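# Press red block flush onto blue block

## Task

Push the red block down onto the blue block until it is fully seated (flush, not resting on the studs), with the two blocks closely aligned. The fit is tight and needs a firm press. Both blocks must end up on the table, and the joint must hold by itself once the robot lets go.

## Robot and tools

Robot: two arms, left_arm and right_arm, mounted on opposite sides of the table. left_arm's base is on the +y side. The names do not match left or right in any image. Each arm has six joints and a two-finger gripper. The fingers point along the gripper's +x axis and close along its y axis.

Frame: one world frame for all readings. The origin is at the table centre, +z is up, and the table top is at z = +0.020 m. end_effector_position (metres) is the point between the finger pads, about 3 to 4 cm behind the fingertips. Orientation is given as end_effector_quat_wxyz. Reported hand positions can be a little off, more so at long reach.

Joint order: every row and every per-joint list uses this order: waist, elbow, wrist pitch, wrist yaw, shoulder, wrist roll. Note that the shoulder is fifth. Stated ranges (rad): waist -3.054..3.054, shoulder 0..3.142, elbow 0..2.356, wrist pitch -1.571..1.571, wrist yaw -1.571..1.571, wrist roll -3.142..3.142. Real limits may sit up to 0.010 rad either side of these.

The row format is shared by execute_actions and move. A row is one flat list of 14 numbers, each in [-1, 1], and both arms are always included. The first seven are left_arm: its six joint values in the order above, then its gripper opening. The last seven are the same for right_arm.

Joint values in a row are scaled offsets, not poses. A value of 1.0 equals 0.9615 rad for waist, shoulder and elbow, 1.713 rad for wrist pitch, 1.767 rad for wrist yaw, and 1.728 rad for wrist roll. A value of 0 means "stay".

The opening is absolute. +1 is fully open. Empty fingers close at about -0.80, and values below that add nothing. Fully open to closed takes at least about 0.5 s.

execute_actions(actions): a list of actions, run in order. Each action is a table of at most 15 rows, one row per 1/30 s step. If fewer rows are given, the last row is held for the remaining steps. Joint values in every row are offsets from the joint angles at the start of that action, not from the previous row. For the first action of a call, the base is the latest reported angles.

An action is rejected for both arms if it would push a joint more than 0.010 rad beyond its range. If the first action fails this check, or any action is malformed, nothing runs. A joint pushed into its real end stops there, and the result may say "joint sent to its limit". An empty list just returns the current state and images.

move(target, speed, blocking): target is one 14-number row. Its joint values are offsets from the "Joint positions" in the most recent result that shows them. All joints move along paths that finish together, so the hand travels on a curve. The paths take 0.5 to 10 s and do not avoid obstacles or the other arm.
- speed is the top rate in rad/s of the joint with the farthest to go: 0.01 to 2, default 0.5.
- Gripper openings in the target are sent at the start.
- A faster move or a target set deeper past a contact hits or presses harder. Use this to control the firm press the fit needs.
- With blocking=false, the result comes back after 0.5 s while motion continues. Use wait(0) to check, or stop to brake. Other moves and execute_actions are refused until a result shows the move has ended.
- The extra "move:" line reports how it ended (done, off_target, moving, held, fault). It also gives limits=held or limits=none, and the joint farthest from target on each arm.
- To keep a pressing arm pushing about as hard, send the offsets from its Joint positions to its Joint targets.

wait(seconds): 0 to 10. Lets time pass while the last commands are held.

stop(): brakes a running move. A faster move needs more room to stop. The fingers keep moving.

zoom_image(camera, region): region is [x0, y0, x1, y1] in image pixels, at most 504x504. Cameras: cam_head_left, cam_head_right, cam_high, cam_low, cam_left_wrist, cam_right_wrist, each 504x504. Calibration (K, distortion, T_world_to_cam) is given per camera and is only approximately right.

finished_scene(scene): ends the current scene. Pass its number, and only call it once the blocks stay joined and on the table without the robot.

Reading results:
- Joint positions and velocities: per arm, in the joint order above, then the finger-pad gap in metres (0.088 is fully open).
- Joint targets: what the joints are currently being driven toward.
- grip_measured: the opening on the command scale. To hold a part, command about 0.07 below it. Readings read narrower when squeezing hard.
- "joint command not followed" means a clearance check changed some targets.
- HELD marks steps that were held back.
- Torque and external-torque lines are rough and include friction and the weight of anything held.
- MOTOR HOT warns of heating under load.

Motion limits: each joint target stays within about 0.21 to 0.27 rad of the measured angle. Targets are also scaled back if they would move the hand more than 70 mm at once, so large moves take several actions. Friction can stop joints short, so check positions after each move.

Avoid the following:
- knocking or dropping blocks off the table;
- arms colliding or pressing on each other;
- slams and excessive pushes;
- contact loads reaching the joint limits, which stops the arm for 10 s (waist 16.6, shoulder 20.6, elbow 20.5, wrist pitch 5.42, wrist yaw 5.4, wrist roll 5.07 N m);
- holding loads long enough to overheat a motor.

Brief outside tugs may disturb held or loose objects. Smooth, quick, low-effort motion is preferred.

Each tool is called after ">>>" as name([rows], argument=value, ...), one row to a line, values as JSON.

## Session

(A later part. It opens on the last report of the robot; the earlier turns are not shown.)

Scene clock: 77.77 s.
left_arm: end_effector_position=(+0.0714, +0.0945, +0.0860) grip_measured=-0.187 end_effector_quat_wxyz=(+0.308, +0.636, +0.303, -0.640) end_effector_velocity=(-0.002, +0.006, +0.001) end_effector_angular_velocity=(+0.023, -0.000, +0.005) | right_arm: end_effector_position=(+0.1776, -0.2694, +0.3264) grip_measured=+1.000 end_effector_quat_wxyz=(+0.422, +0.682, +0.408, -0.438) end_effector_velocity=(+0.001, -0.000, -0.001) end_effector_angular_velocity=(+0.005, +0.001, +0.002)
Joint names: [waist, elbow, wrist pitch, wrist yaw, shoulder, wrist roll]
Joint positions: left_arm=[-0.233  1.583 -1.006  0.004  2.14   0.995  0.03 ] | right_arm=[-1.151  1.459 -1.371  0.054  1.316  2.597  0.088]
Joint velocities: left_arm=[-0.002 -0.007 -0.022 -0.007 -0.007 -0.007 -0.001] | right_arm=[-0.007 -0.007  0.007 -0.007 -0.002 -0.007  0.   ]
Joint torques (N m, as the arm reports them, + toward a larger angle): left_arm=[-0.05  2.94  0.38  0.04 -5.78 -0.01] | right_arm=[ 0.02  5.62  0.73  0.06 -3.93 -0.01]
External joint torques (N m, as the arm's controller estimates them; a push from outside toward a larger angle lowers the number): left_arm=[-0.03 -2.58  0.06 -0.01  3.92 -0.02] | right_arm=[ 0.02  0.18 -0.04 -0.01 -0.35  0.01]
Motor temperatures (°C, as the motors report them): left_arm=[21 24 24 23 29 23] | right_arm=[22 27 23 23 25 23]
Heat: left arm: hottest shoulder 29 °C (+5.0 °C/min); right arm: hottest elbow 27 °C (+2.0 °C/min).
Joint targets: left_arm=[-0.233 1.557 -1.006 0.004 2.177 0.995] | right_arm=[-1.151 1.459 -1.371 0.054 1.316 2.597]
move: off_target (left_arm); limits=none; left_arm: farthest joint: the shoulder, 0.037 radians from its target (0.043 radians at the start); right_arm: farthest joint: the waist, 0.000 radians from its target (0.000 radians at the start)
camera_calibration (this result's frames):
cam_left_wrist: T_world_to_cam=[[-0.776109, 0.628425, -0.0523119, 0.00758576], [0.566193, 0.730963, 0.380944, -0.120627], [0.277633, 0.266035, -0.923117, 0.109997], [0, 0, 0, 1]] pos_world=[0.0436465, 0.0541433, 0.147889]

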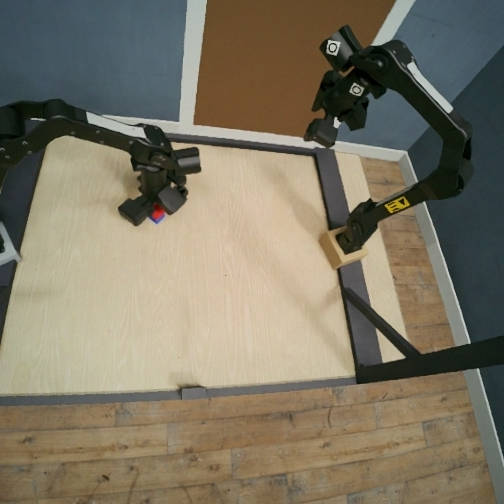

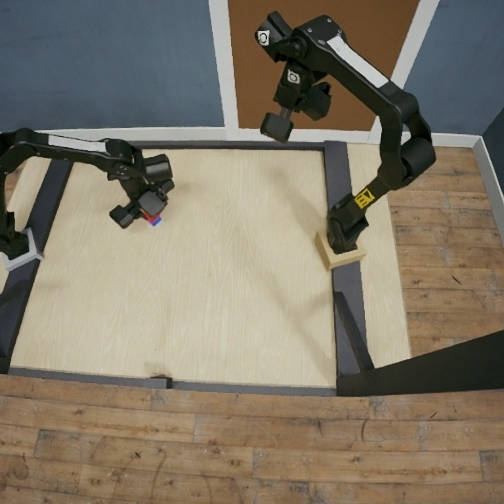

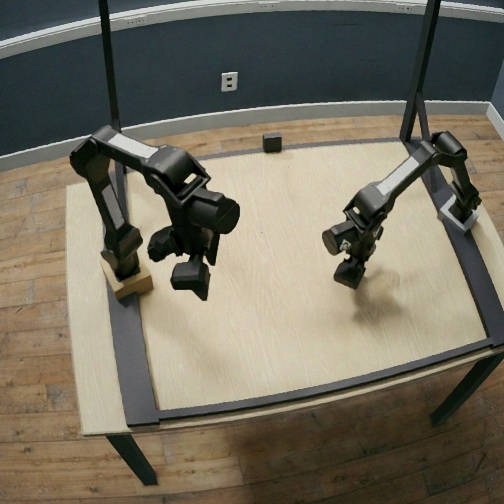

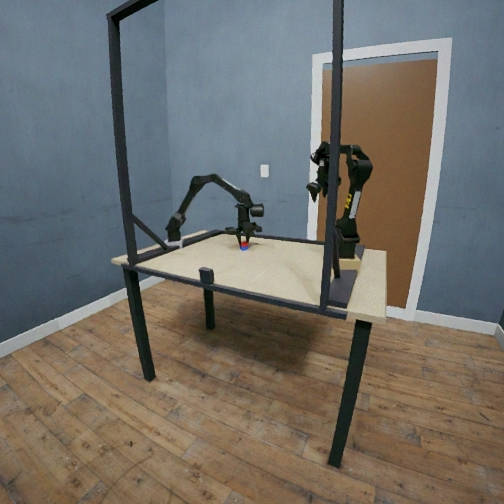

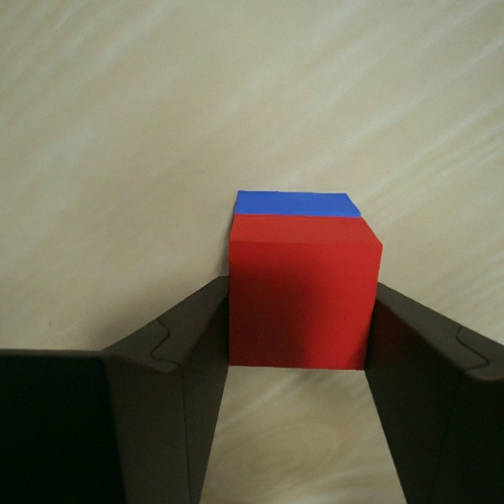

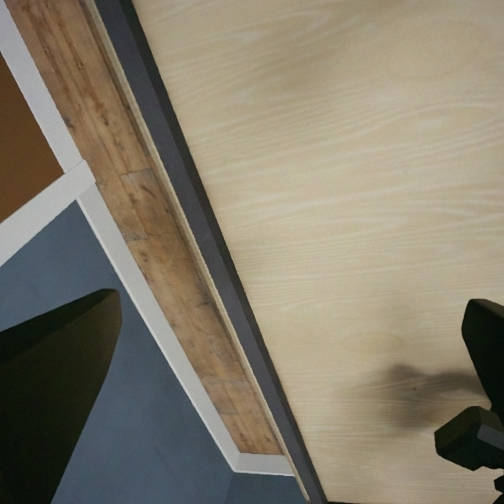

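On the studs, slightly inward. Push harder with a small outward correction.

>>> move(target=[0,-0.055,0.006,0,0.095,0,-0.3,0,0,0,0,0,0,1], speed=0.06)

>>> zoom_image(camera="cam_left_wrist", region=[210,170,400,270])

Scene clock: 82.23 s.
left_arm: end_effector_position=(+0.0708, +0.0967, +0.0798) grip_measured=-0.187 end_effector_quat_wxyz=(+0.302, +0.637, +0.308, -0.639) end_effector_velocity=(+0.001, +0.004, -0.001) end_effector_angular_velocity=(+0.014, -0.003, +0.010) | right_arm: end_effector_position=(+0.1776, -0.2694, +0.3264) grip_measured=+1.000 end_effector_quat_wxyz=(+0.422, +0.682, +0.408, -0.438) end_effector_velocity=(-0.005, -0.003, -0.003) end_effector_angular_velocity=(-0.011, +0.026, -0.002)
Joint names: [waist, elbow, wrist pitch, wrist yaw, shoulder, wrist roll]
Joint positions: left_arm=[-0.233  1.577 -1.004  0.004  2.152  0.995  0.03 ] | right_arm=[-1.151  1.459 -1.371  0.054  1.316  2.597  0.088]
Joint velocities: left_arm=[ 0.002 -0.007 -0.007 -0.007 -0.002 -0.007 -0.   ] | right_arm=[ 0.002 -0.007 -0.022 -0.007 -0.002  0.007  0.   ]
Joint torques (N m, as the arm reports them, + toward a larger angle): left_arm=[-0.09  0.55  0.99  0.05 -0.55  0.06] | right_arm=[ 0.    5.62  0.73  0.05 -3.93 -0.01]
External joint torques (N m, as the arm's controller estimates them; a push from outside toward a larger angle lowers the number): left_arm=[-0.14 -4.9   0.69  0.01  9.14  0.06] | right_arm=[-0.01  0.18 -0.02 -0.02 -0.29  0.01]
Motor temperatures (°C, as the motors report them): left_arm=[21 24 24 23 29 23] | right_arm=[22 27 23 23 25 23]
Heat: left arm: hottest shoulder 29 °C (+5.0 °C/min); right arm: hottest elbow 27 °C (+2.0 °C/min).
Joint targets: left_arm=[-0.233 1.530 -0.996 0.004 2.232 0.995] | right_arm=[-1.151 1.459 -1.371 0.054 1.316 2.597]
move: off_target (left_arm); limits=none; left_arm: farthest joint: the shoulder, 0.079 radians from its target (0.091 radians at the start); right_arm: farthest joint: the waist, 0.000 radians from its target (0.000 radians at the start)
camera_calibration (this result's frames):
cam_left_wrist: T_world_to_cam=[[-0.776577, 0.628823, -0.0388617, 0.00433478], [0.56784, 0.725318, 0.389193, -0.119795], [0.272921, 0.280171, -0.920336, 0.102565], [0, 0, 0, 1]] pos_world=[0.0433984, 0.0554277, 0.141186]

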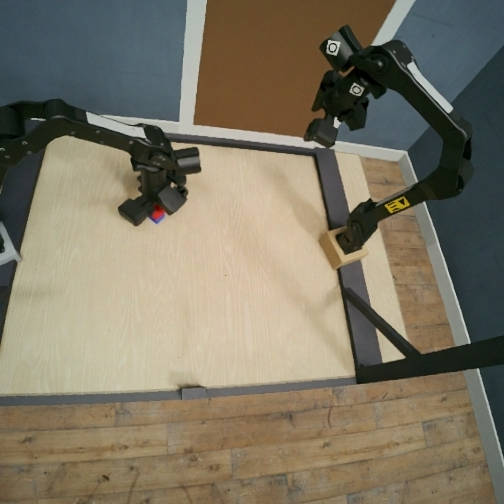

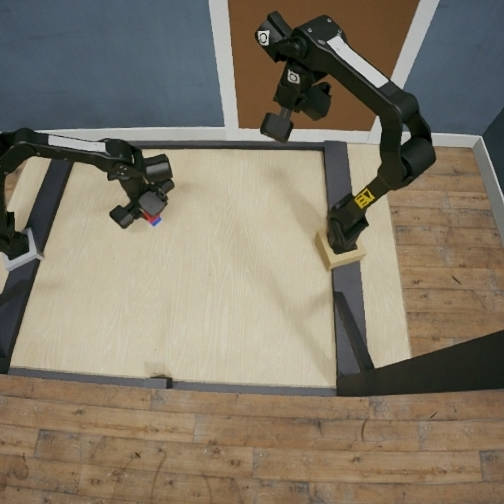

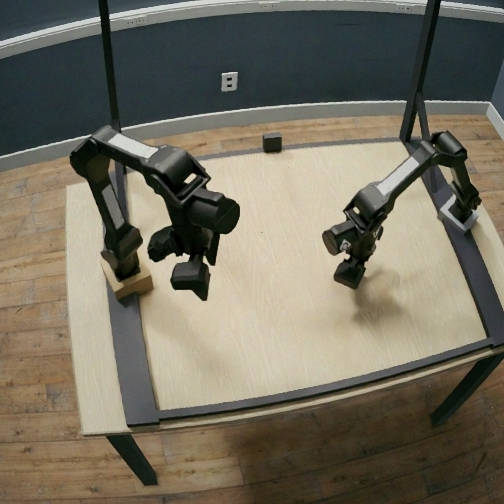

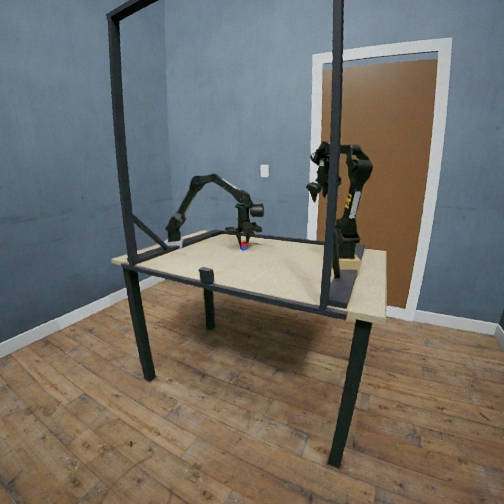

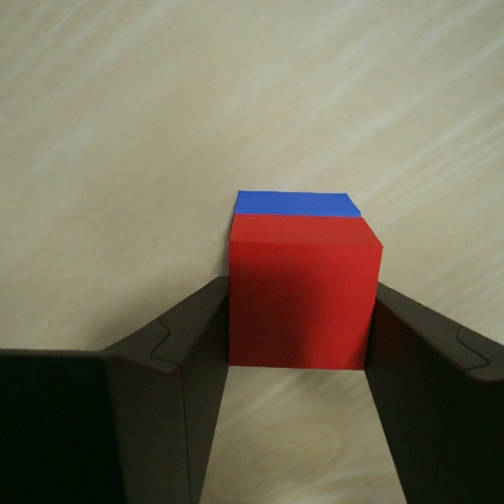

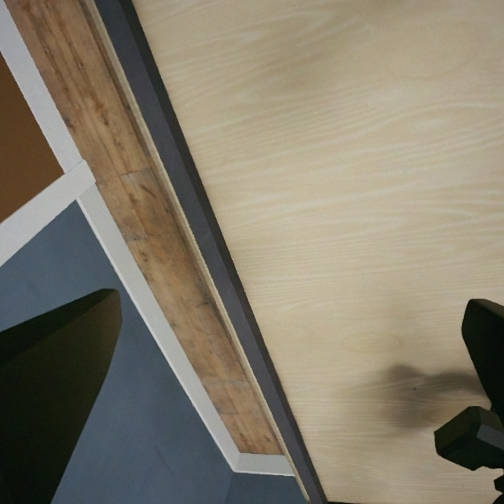

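Region (210, 170, 400, 270) of cam_left_wrist's 504x504 image, scaled by 2.653, with more detail than that image has; it fills the top 265 rows of this view, and the rest is white.

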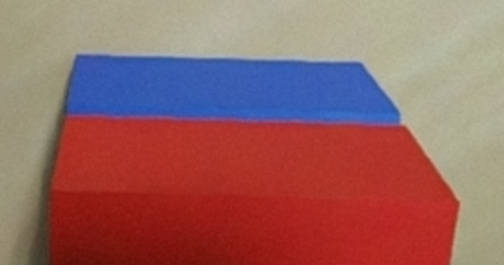

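>>> move(target=[-0.0055,0.0,-0.002,0,0.0,0,-0.3,0,0,0,0,0,0,1], speed=0.02)

>>> zoom_image(camera="cam_left_wrist", region=[210,170,400,270])

Scene clock: 87.03 s.
left_arm: end_effector_position=(+0.0714, +0.0943, +0.0861) grip_measured=-0.187 end_effector_quat_wxyz=(+0.308, +0.636, +0.302, -0.640) end_effector_velocity=(-0.002, +0.005, +0.000) end_effector_angular_velocity=(+0.023, -0.000, -0.010) | right_arm: end_effector_position=(+0.1776, -0.2694, +0.3264) grip_measured=+1.000 end_effector_quat_wxyz=(+0.422, +0.682, +0.408, -0.438) end_effector_velocity=(-0.006, -0.001, -0.002) end_effector_angular_velocity=(-0.006, +0.026, +0.031)
Joint names: [waist, elbow, wrist pitch, wrist yaw, shoulder, wrist roll]
Joint positions: left_arm=[-0.233  1.582 -1.004  0.004  2.139  0.995  0.03 ] | right_arm=[-1.151  1.459 -1.371  0.054  1.316  2.597  0.088]
Joint velocities: left_arm=[-0.002 -0.002 -0.022 -0.007 -0.002  0.007  0.   ] | right_arm=[ 0.002 -0.002 -0.022 -0.022 -0.002 -0.022  0.   ]
Joint torques (N m, as the arm reports them, + toward a larger angle): left_arm=[-0.36  5.88  0.13  0.04 -8.69  0.01] | right_arm=[ 0.02  5.63  0.74  0.06 -3.93 -0.01]
External joint torques (N m, as the arm's controller estimates them; a push from outside toward a larger angle lowers the number): left_arm=[-0.37  0.35 -0.19 -0.01  1.01  0.01] | right_arm=[ 0.    0.14 -0.02  0.   -0.25  0.01]
Motor temperatures (°C, as the motors report them): left_arm=[21 24 24 23 28 23] | right_arm=[22 27 23 23 25 23]
Heat: left arm: hottest shoulder 28 °C (+4.0 °C/min); right arm: hottest elbow 27 °C (+1.0 °C/min).
Joint targets: left_arm=[-0.238 1.577 -1.007 0.004 2.152 0.995] | right_arm=[-1.151 1.459 -1.371 0.054 1.316 2.597]
move: off_target (left_arm); limits=none; left_arm: farthest joint: the shoulder, 0.013 radians from its target (0.000 radians at the start); right_arm: farthest joint: the waist, 0.000 radians from its target (0.000 radians at the start)
camera_calibration (this result's frames):
cam_left_wrist: T_world_to_cam=[[-0.776078, 0.628329, -0.0539123, 0.00784471], [0.565967, 0.731653, 0.379955, -0.120551], [0.278182, 0.264362, -0.923433, 0.110234], [0, 0, 0, 1]] pos_world=[0.0436507, 0.0541305, 0.14802]

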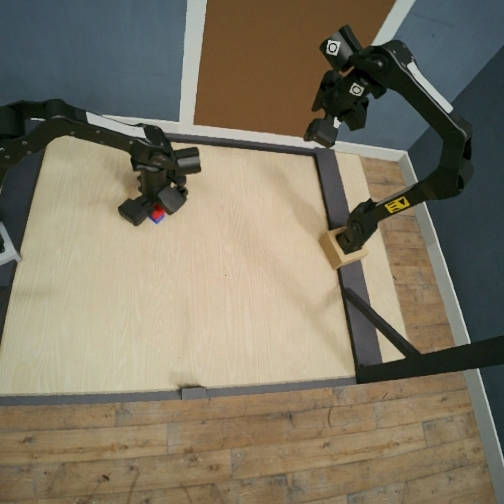

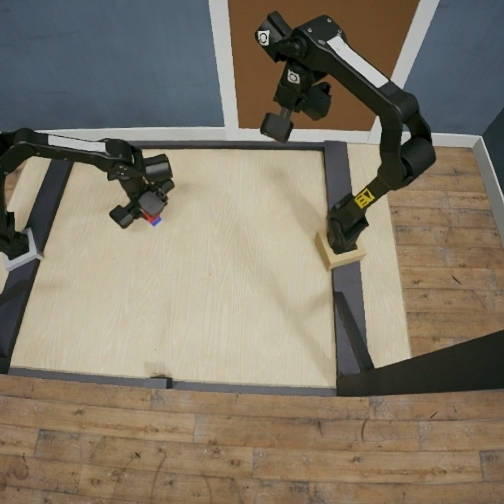

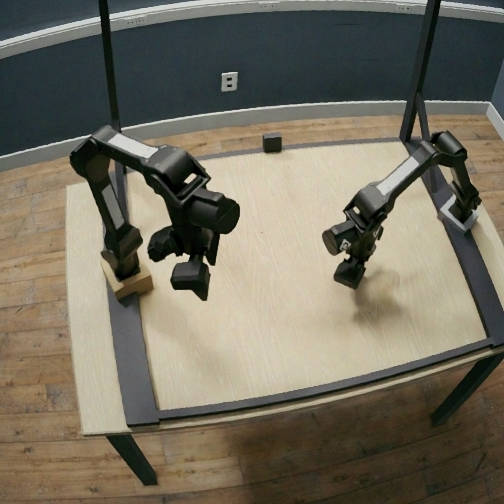

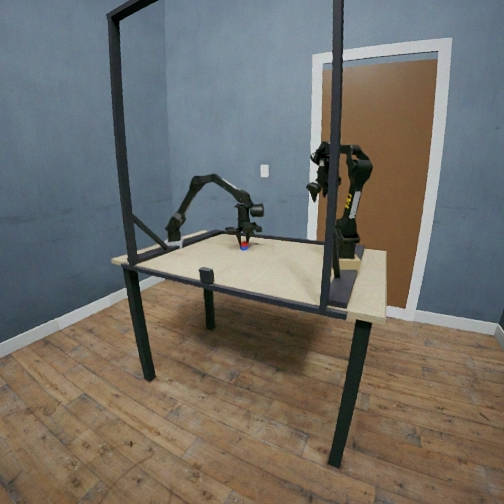

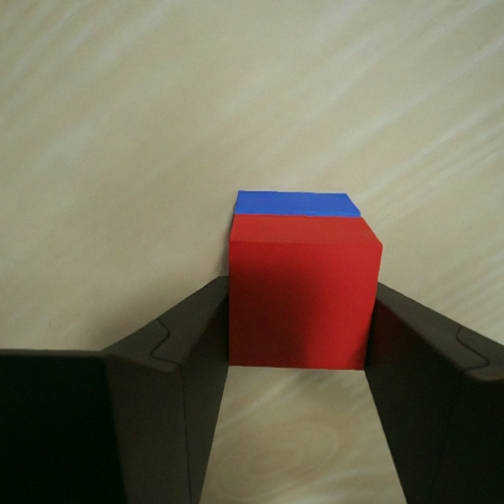

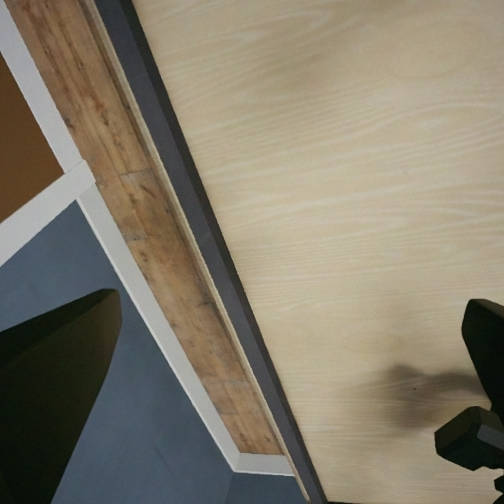

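Region (210, 170, 400, 270) of cam_left_wrist's 504x504 image, scaled by 2.653, with more detail than that image has; it fills the top 265 rows of this view, and the rest is white.

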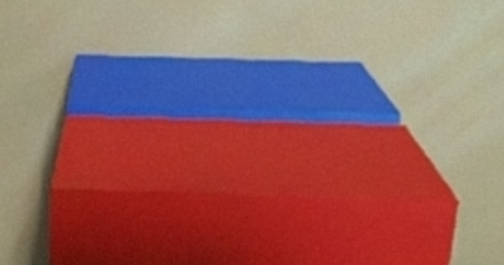

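Lift slightly and shift.

>>> move(target=[-0.007,0.022,0,0,0,0,-0.3,0,0,0,0,0,0,1], speed=0.03)

>>> zoom_image(camera="cam_left_wrist", region=[210,170,400,270])

Scene clock: 94.10 s.
left_arm: end_effector_position=(+0.0711, +0.0917, +0.0891) grip_measured=-0.187 end_effector_quat_wxyz=(+0.311, +0.636, +0.298, -0.641) end_effector_velocity=(-0.003, +0.005, +0.000) end_effector_angular_velocity=(+0.023, -0.000, +0.000) | right_arm: end_effector_position=(+0.1776, -0.2694, +0.3264) grip_measured=+1.000 end_effector_quat_wxyz=(+0.422, +0.682, +0.408, -0.438) end_effector_velocity=(-0.002, -0.001, -0.001) end_effector_angular_velocity=(-0.002, +0.009, +0.007)
Joint names: [waist, elbow, wrist pitch, wrist yaw, shoulder, wrist roll]
Joint positions: left_arm=[-0.236  1.591 -1.006  0.004  2.137  0.995  0.03 ] | right_arm=[-1.151  1.459 -1.371  0.054  1.316  2.597  0.088]
Joint velocities: left_arm=[-0.007 -0.002 -0.022 -0.007 -0.002 -0.007 -0.   ] | right_arm=[-0.002 -0.002 -0.007 -0.007 -0.002 -0.007  0.   ]
Joint torques (N m, as the arm reports them, + toward a larger angle): left_arm=[ -0.27   7.96   0.5    0.   -10.01   0.04] | right_arm=[ 0.01  5.63  0.73  0.05 -3.94  0.  ]
External joint torques (N m, as the arm's controller estimates them; a push from outside toward a larger angle lowers the number): left_arm=[-0.26  2.42  0.16 -0.05 -0.36  0.04] | right_arm=[ 0.02  0.15 -0.04 -0.02 -0.28  0.01]
Motor temperatures (°C, as the motors report them): left_arm=[21 24 24 23 28 23] | right_arm=[22 28 23 23 25 23]
Heat: left arm: hottest shoulder 28 °C (+3.0 °C/min); right arm: hottest elbow 28 °C (+2.0 °C/min).
Joint targets: left_arm=[-0.240 1.603 -1.004 0.004 2.139 0.995] | right_arm=[-1.151 1.459 -1.371 0.054 1.316 2.597]
move: off_target (left_arm); limits=none; left_arm: farthest joint: the elbow, 0.012 radians from its target (0.021 radians at the start); right_arm: farthest joint: the waist, 0.000 radians from its target (0.000 radians at the start)
camera_calibration (this result's frames):
cam_left_wrist: T_world_to_cam=[[-0.774226, 0.629874, -0.0619112, 0.00989109], [0.566805, 0.733562, 0.374991, -0.1194], [0.281613, 0.255236, -0.924959, 0.114518], [0, 0, 0, 1]] pos_world=[0.0430848, 0.0521281, 0.151311]

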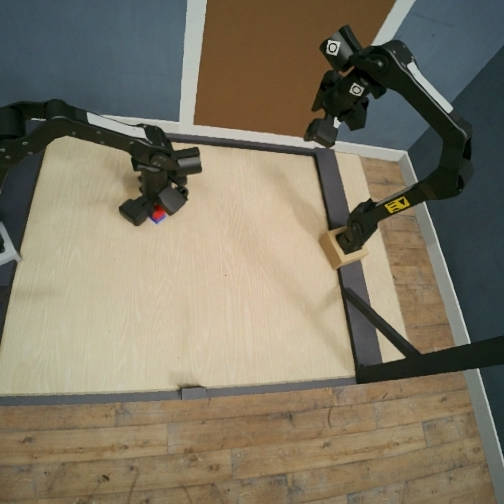

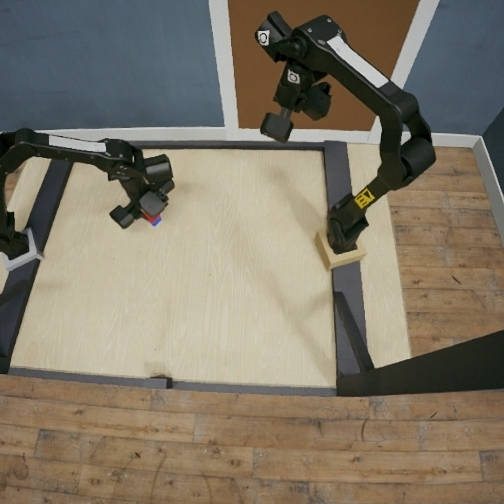

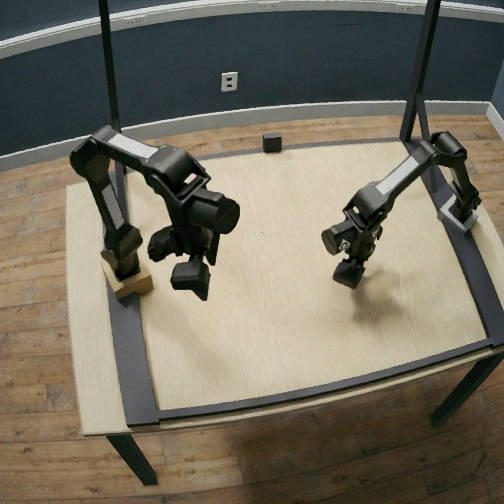

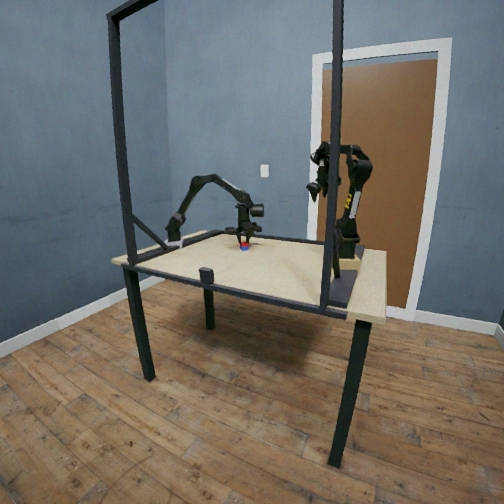

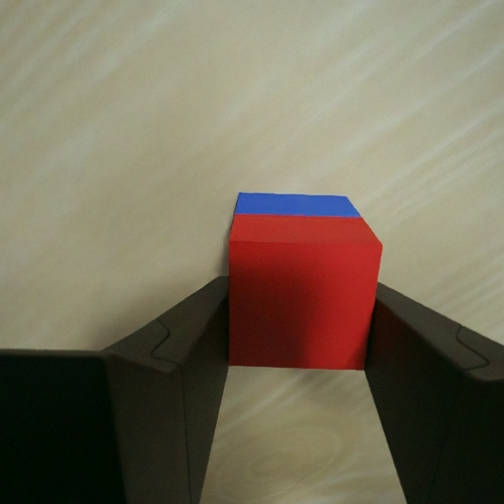

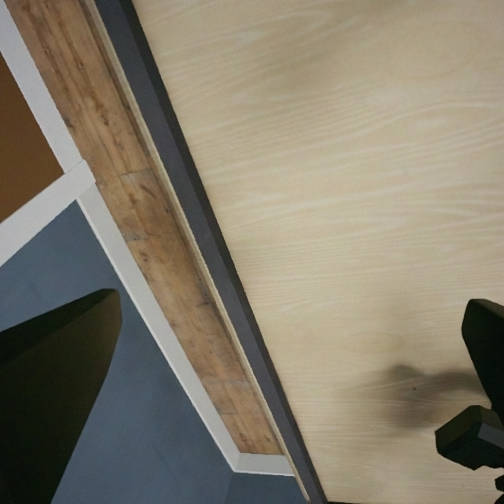

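Region (210, 170, 400, 270) of cam_left_wrist's 504x504 image, scaled by 2.653, with more detail than that image has; it fills the top 265 rows of this view, and the rest is white.

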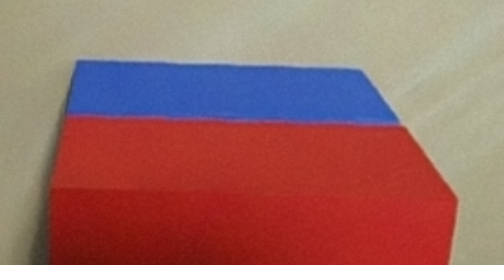

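>>> move(target=[0,-0.04,0.005,0,0.1,0,-0.3,0,0,0,0,0,0,1], speed=0.05)

>>> zoom_image(camera="cam_left_wrist", region=[210,170,400,270])

>>> zoom_image(camera="cam_low", region=[225,230,265,260])

Scene clock: 100.13 s.
left_arm: end_effector_position=(+0.0703, +0.0942, +0.0798) grip_measured=-0.187 end_effector_quat_wxyz=(+0.301, +0.637, +0.307, -0.639) end_effector_velocity=(+0.000, -0.001, +0.000) end_effector_angular_velocity=(-0.005, -0.009, +0.019) | right_arm: end_effector_position=(+0.1776, -0.2694, +0.3264) grip_measured=+1.000 end_effector_quat_wxyz=(+0.422, +0.682, +0.408, -0.438) end_effector_velocity=(-0.003, +0.001, -0.001) end_effector_angular_velocity=(+0.008, +0.018, +0.012)
Joint names: [waist, elbow, wrist pitch, wrist yaw, shoulder, wrist roll]
Joint positions: left_arm=[-0.236  1.59  -1.008  0.004  2.16   0.995  0.03 ] | right_arm=[-1.151  1.459 -1.371  0.054  1.316  2.597  0.088]
Joint velocities: left_arm=[-0.002 -0.002  0.007 -0.007 -0.002 -0.022  0.   ] | right_arm=[-0.002 -0.002 -0.007 -0.022 -0.002 -0.007  0.   ]
Joint torques (N m, as the arm reports them, + toward a larger angle): left_arm=[-0.05  1.72  1.22  0.04 -1.41  0.  ] | right_arm=[ 0.    5.62  0.73  0.06 -3.93  0.  ]
External joint torques (N m, as the arm's controller estimates them; a push from outside toward a larger angle lowers the number): left_arm=[ 0.02 -3.79  0.91 -0.02  8.37  0.  ] | right_arm=[-0.01  0.12 -0.04 -0.01 -0.26  0.01]
Motor temperatures (°C, as the motors report them): left_arm=[21 25 24 23 28 23] | right_arm=[22 28 23 23 25 23]
Heat: left arm: hottest shoulder 28 °C (+2.0 °C/min); right arm: hottest elbow 28 °C (+2.0 °C/min).
Joint targets: left_arm=[-0.236 1.552 -0.997 0.004 2.233 0.995] | right_arm=[-1.151 1.459 -1.371 0.054 1.316 2.597]
move: off_target (left_arm); limits=none; left_arm: farthest joint: the shoulder, 0.073 radians from its target (0.097 radians at the start); right_arm: farthest joint: the waist, 0.000 radians from its target (0.000 radians at the start)
camera_calibration (this result's frames):
cam_left_wrist: T_world_to_cam=[[-0.77465, 0.631176, -0.0391821, 0.00515868], [0.570005, 0.723723, 0.388998, -0.117756], [0.273883, 0.279003, -0.920405, 0.103496], [0, 0, 0, 1]] pos_world=[0.0427718, 0.0530907, 0.141267]

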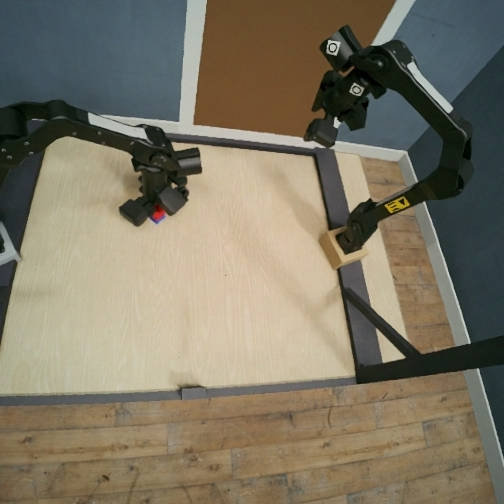

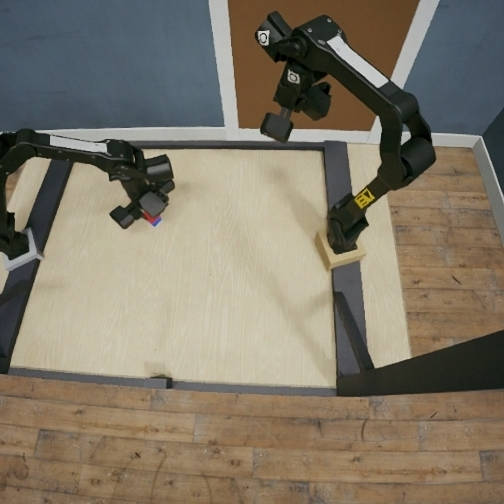

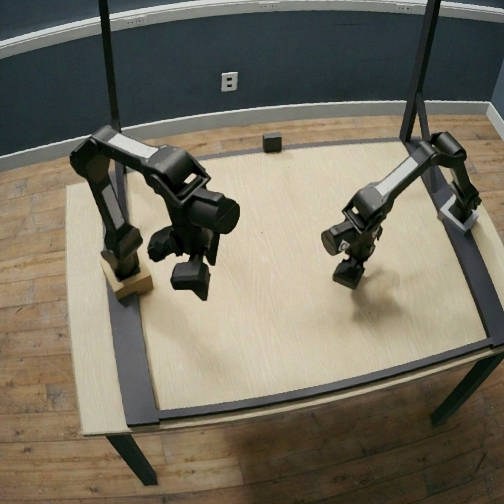

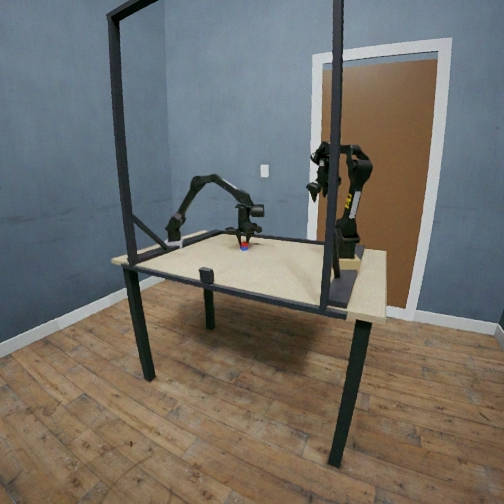

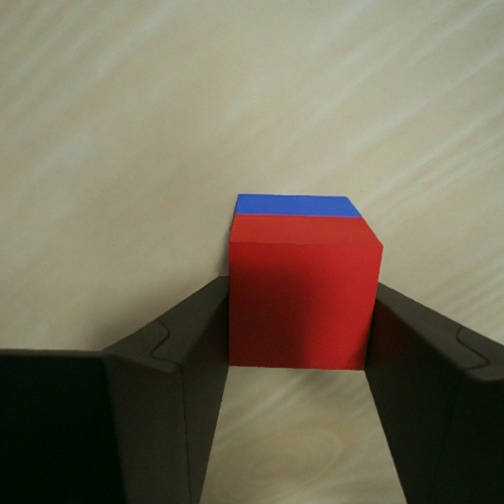

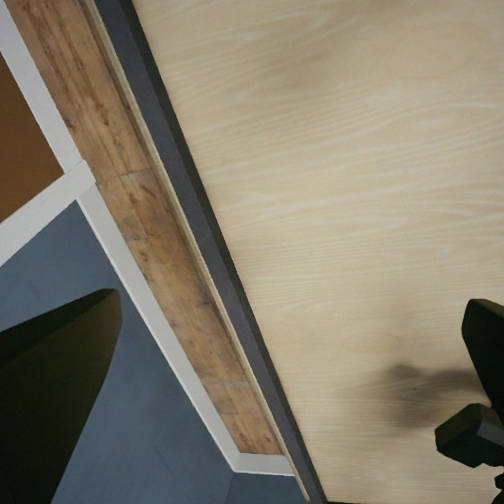

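Region (210, 170, 400, 270) of cam_left_wrist's 504x504 image, scaled by 2.653, with more detail than that image has; it fills the top 265 rows of this view, and the rest is white.

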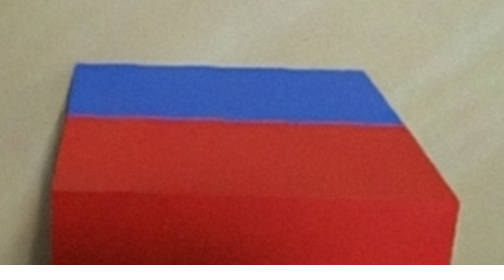

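Region (225, 230, 265, 260) of cam_low's 504x504 image, scaled by 12.600, with more detail than that image has; it fills the top 378 rows of this view, and the rest is white.

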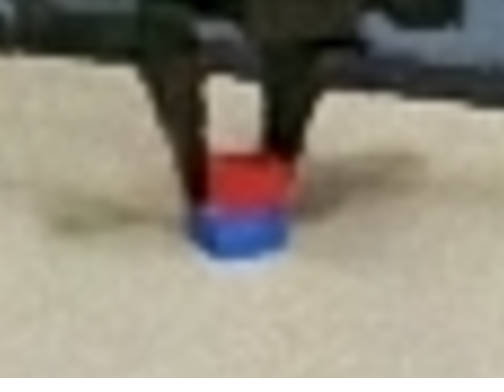

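Edges now look continuous; it's entering. One firmer push.

>>> move(target=[0,-0.075,0.006,0,0.12,0,-0.3,0,0,0,0,0,0,1], speed=0.08)

>>> move(target=[0,0,0,0,0,0,-0.3,0,0,0,0,0,0,1])

>>> zoom_image(camera="cam_left_wrist", region=[210,170,400,270])

Scene clock: 106.37 s.
left_arm: end_effector_position=(+0.0696, +0.0965, +0.0752) grip_measured=-0.187 end_effector_quat_wxyz=(+0.297, +0.638, +0.312, -0.639) end_effector_velocity=(-0.001, +0.002, +0.000) end_effector_angular_velocity=(+0.009, -0.005, +0.005) | right_arm: end_effector_position=(+0.1776, -0.2694, +0.3264) grip_measured=+1.000 end_effector_quat_wxyz=(+0.422, +0.682, +0.408, -0.438) end_effector_velocity=(-0.003, +0.001, -0.001) end_effector_angular_velocity=(+0.012, +0.021, -0.002)
Joint names: [waist, elbow, wrist pitch, wrist yaw, shoulder, wrist roll]
Joint positions: left_arm=[-0.236  1.582 -1.005  0.004  2.167  0.995  0.03 ] | right_arm=[-1.151  1.459 -1.371  0.054  1.316  2.597  0.088]
Joint velocities: left_arm=[-0.002 -0.002 -0.007 -0.007 -0.002 -0.007 -0.   ] | right_arm=[-0.002 -0.002 -0.007 -0.022 -0.002  0.007  0.   ]
Joint torques (N m, as the arm reports them, + toward a larger angle): left_arm=[ 0.03 -1.74  0.93  0.06  2.9   0.03] | right_arm=[ 0.01  5.62  0.73  0.06 -3.93 -0.01]
External joint torques (N m, as the arm's controller estimates them; a push from outside toward a larger angle lowers the number): left_arm=[ 0.04 -7.15  0.65  0.   12.61  0.03] | right_arm=[ 0.    0.1  -0.04 -0.01 -0.24  0.01]
Motor temperatures (°C, as the motors report them): left_arm=[21 24 24 23 28 23] | right_arm=[22 28 23 23 25 23]
Heat: left arm: hottest shoulder 28 °C (+1.0 °C/min); right arm: hottest elbow 28 °C (+2.0 °C/min).
Joint targets: left_arm=[-0.236 1.518 -0.998 0.004 2.275 0.995] | right_arm=[-1.151 1.459 -1.371 0.054 1.316 2.597]
move: off_target (left_arm); limits=none; left_arm: farthest joint: the shoulder, 0.108 radians from its target (0.116 radians at the start); right_arm: farthest joint: the waist, 0.000 radians from its target (0.000 radians at the start)
camera_calibration (this result's frames):
cam_left_wrist: T_world_to_cam=[[-0.774778, 0.631571, -0.0289276, 0.00220111], [0.571486, 0.719171, 0.395218, -0.117277], [0.270412, 0.289675, -0.918132, 0.0978202], [0, 0, 0, 1]] pos_world=[0.0422757, 0.0546159, 0.136225]

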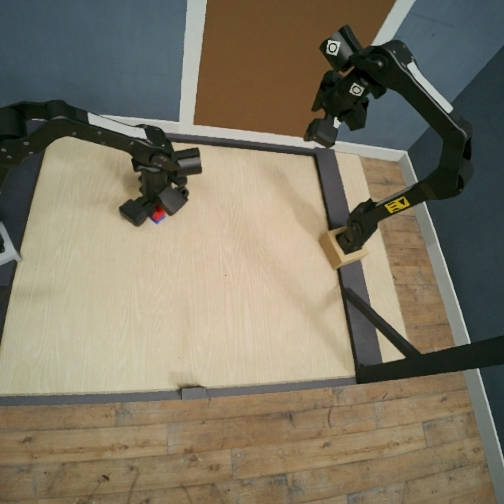

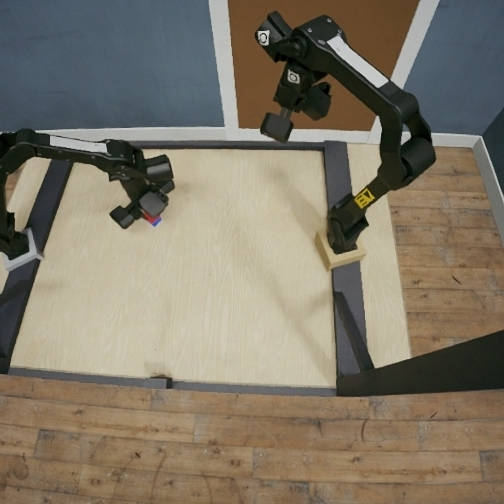

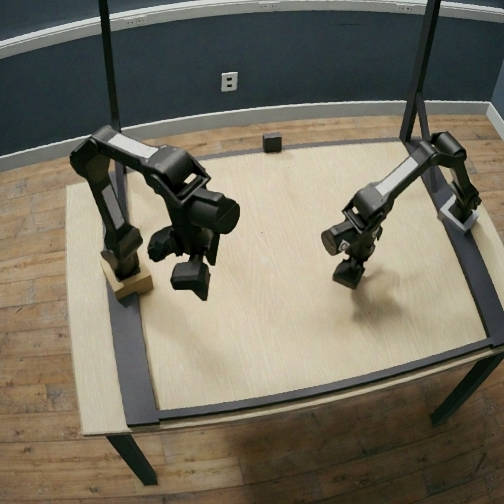

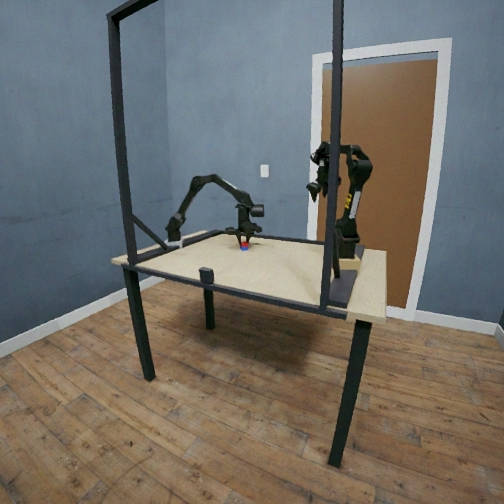

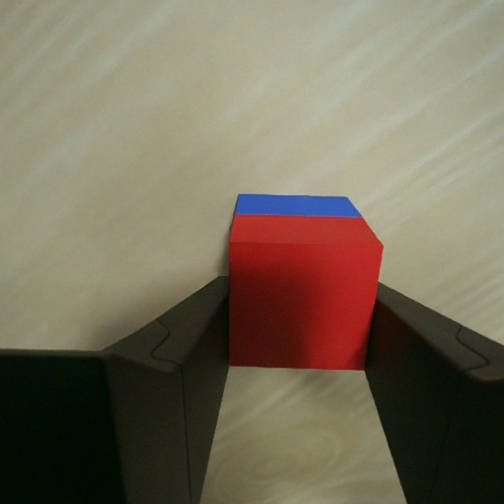

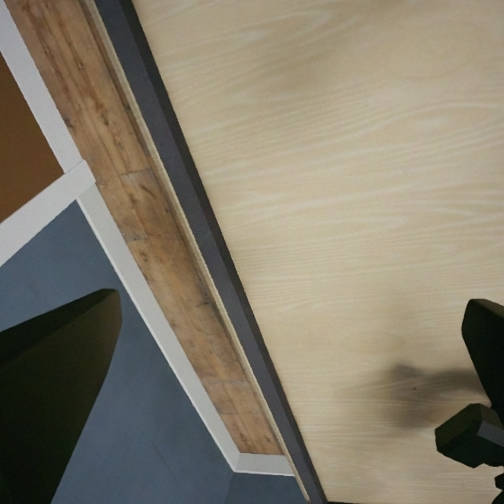

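Scene clock: 106.87 s.
left_arm: end_effector_position=(+0.0707, +0.0930, +0.0841) grip_measured=-0.187 end_effector_quat_wxyz=(+0.306, +0.636, +0.302, -0.640) end_effector_velocity=(-0.001, +0.002, +0.000) end_effector_angular_velocity=(+0.009, -0.005, +0.005) | right_arm: end_effector_position=(+0.1776, -0.2694, +0.3264) grip_measured=+1.000 end_effector_quat_wxyz=(+0.422, +0.682, +0.408, -0.438) end_effector_velocity=(-0.003, +0.001, -0.001) end_effector_angular_velocity=(+0.008, +0.018, +0.012)
Joint names: [waist, elbow, wrist pitch, wrist yaw, shoulder, wrist roll]
Joint positions: left_arm=[-0.236  1.589 -1.005  0.004  2.148  0.995  0.03 ] | right_arm=[-1.151  1.459 -1.371  0.054  1.316  2.597  0.088]
Joint velocities: left_arm=[-0.002 -0.002 -0.007 -0.007 -0.002 -0.007 -0.   ] | right_arm=[-0.002 -0.002 -0.007 -0.022 -0.002 -0.007  0.   ]
Joint torques (N m, as the arm reports them, + toward a larger angle): left_arm=[-0.04  5.29  0.38 -0.01 -7.85  0.  ] | right_arm=[ 0.02  5.61  0.73  0.05 -3.93  0.  ]
External joint torques (N m, as the arm's controller estimates them; a push from outside toward a larger angle lowers the number): left_arm=[ 0.01 -0.2   0.06 -0.07  1.83  0.  ] | right_arm=[ 0.02  0.13 -0.04 -0.01 -0.28  0.01]
Motor temperatures (°C, as the motors report them): left_arm=[21 24 24 23 28 23] | right_arm=[22 28 23 23 25 23]
Heat: left arm: hottest shoulder 28 °C (+1.0 °C/min); right arm: hottest elbow 28 °C (+2.0 °C/min).
Joint targets: left_arm=[-0.236 1.582 -1.005 0.004 2.167 0.995] | right_arm=[-1.151 1.459 -1.371 0.054 1.316 2.597]
move: off_target (left_arm); limits=none; left_arm: farthest joint: the shoulder, 0.019 radians from its target (0.000 radians at the start); right_arm: farthest joint: the waist, 0.000 radians from its target (0.000 radians at the start)
camera_calibration (this result's frames):
cam_left_wrist: T_world_to_cam=[[-0.774459, 0.630589, -0.0507114, 0.00745469], [0.568368, 0.728757, 0.381931, -0.11847], [0.277797, 0.266967, -0.922799, 0.10866], [0, 0, 0, 1]] pos_world=[0.0429227, 0.0526267, 0.145896]

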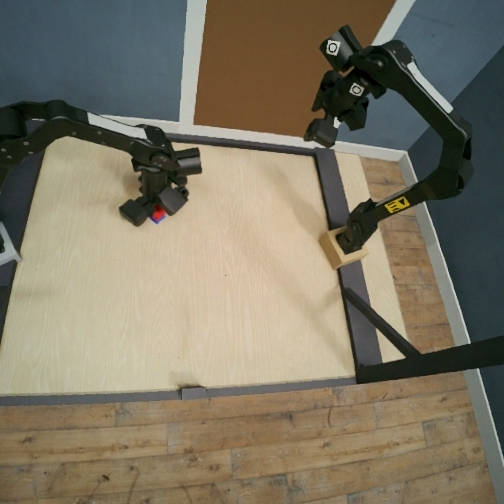

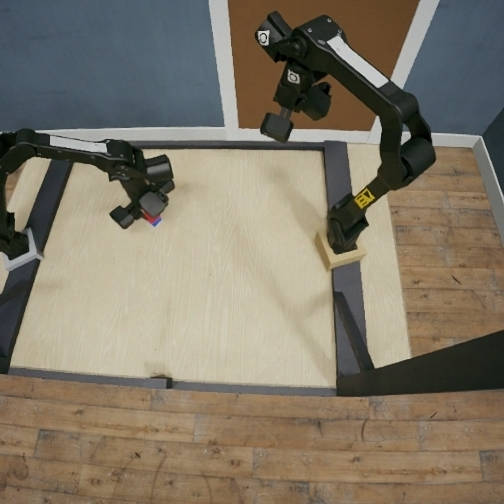

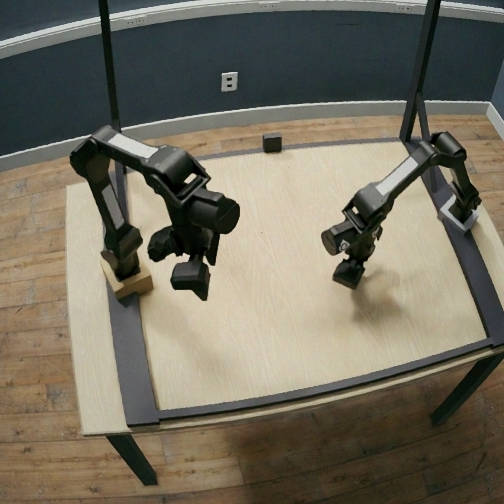

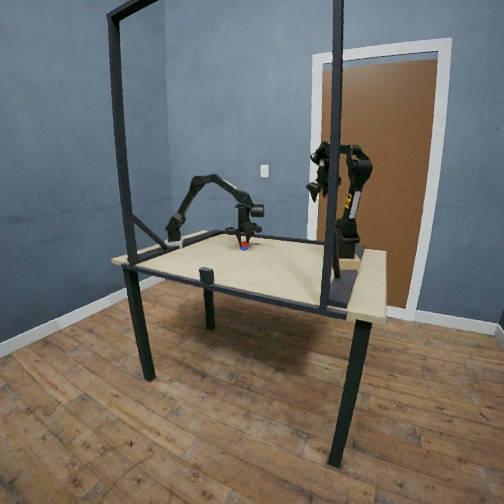

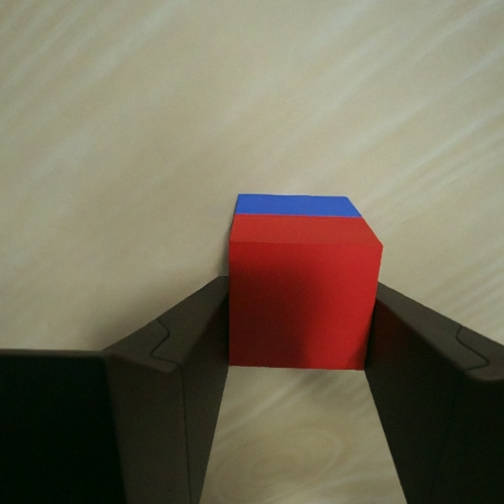

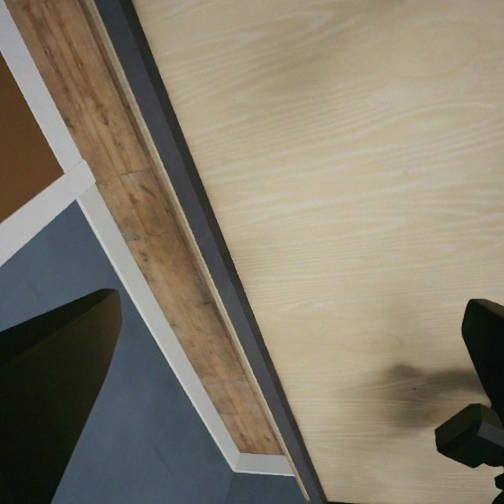

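Region (210, 170, 400, 270) of cam_left_wrist's 504x504 image, scaled by 2.653, with more detail than that image has; it fills the top 265 rows of this view, and the rest is white.

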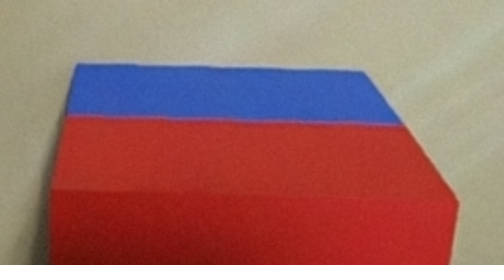

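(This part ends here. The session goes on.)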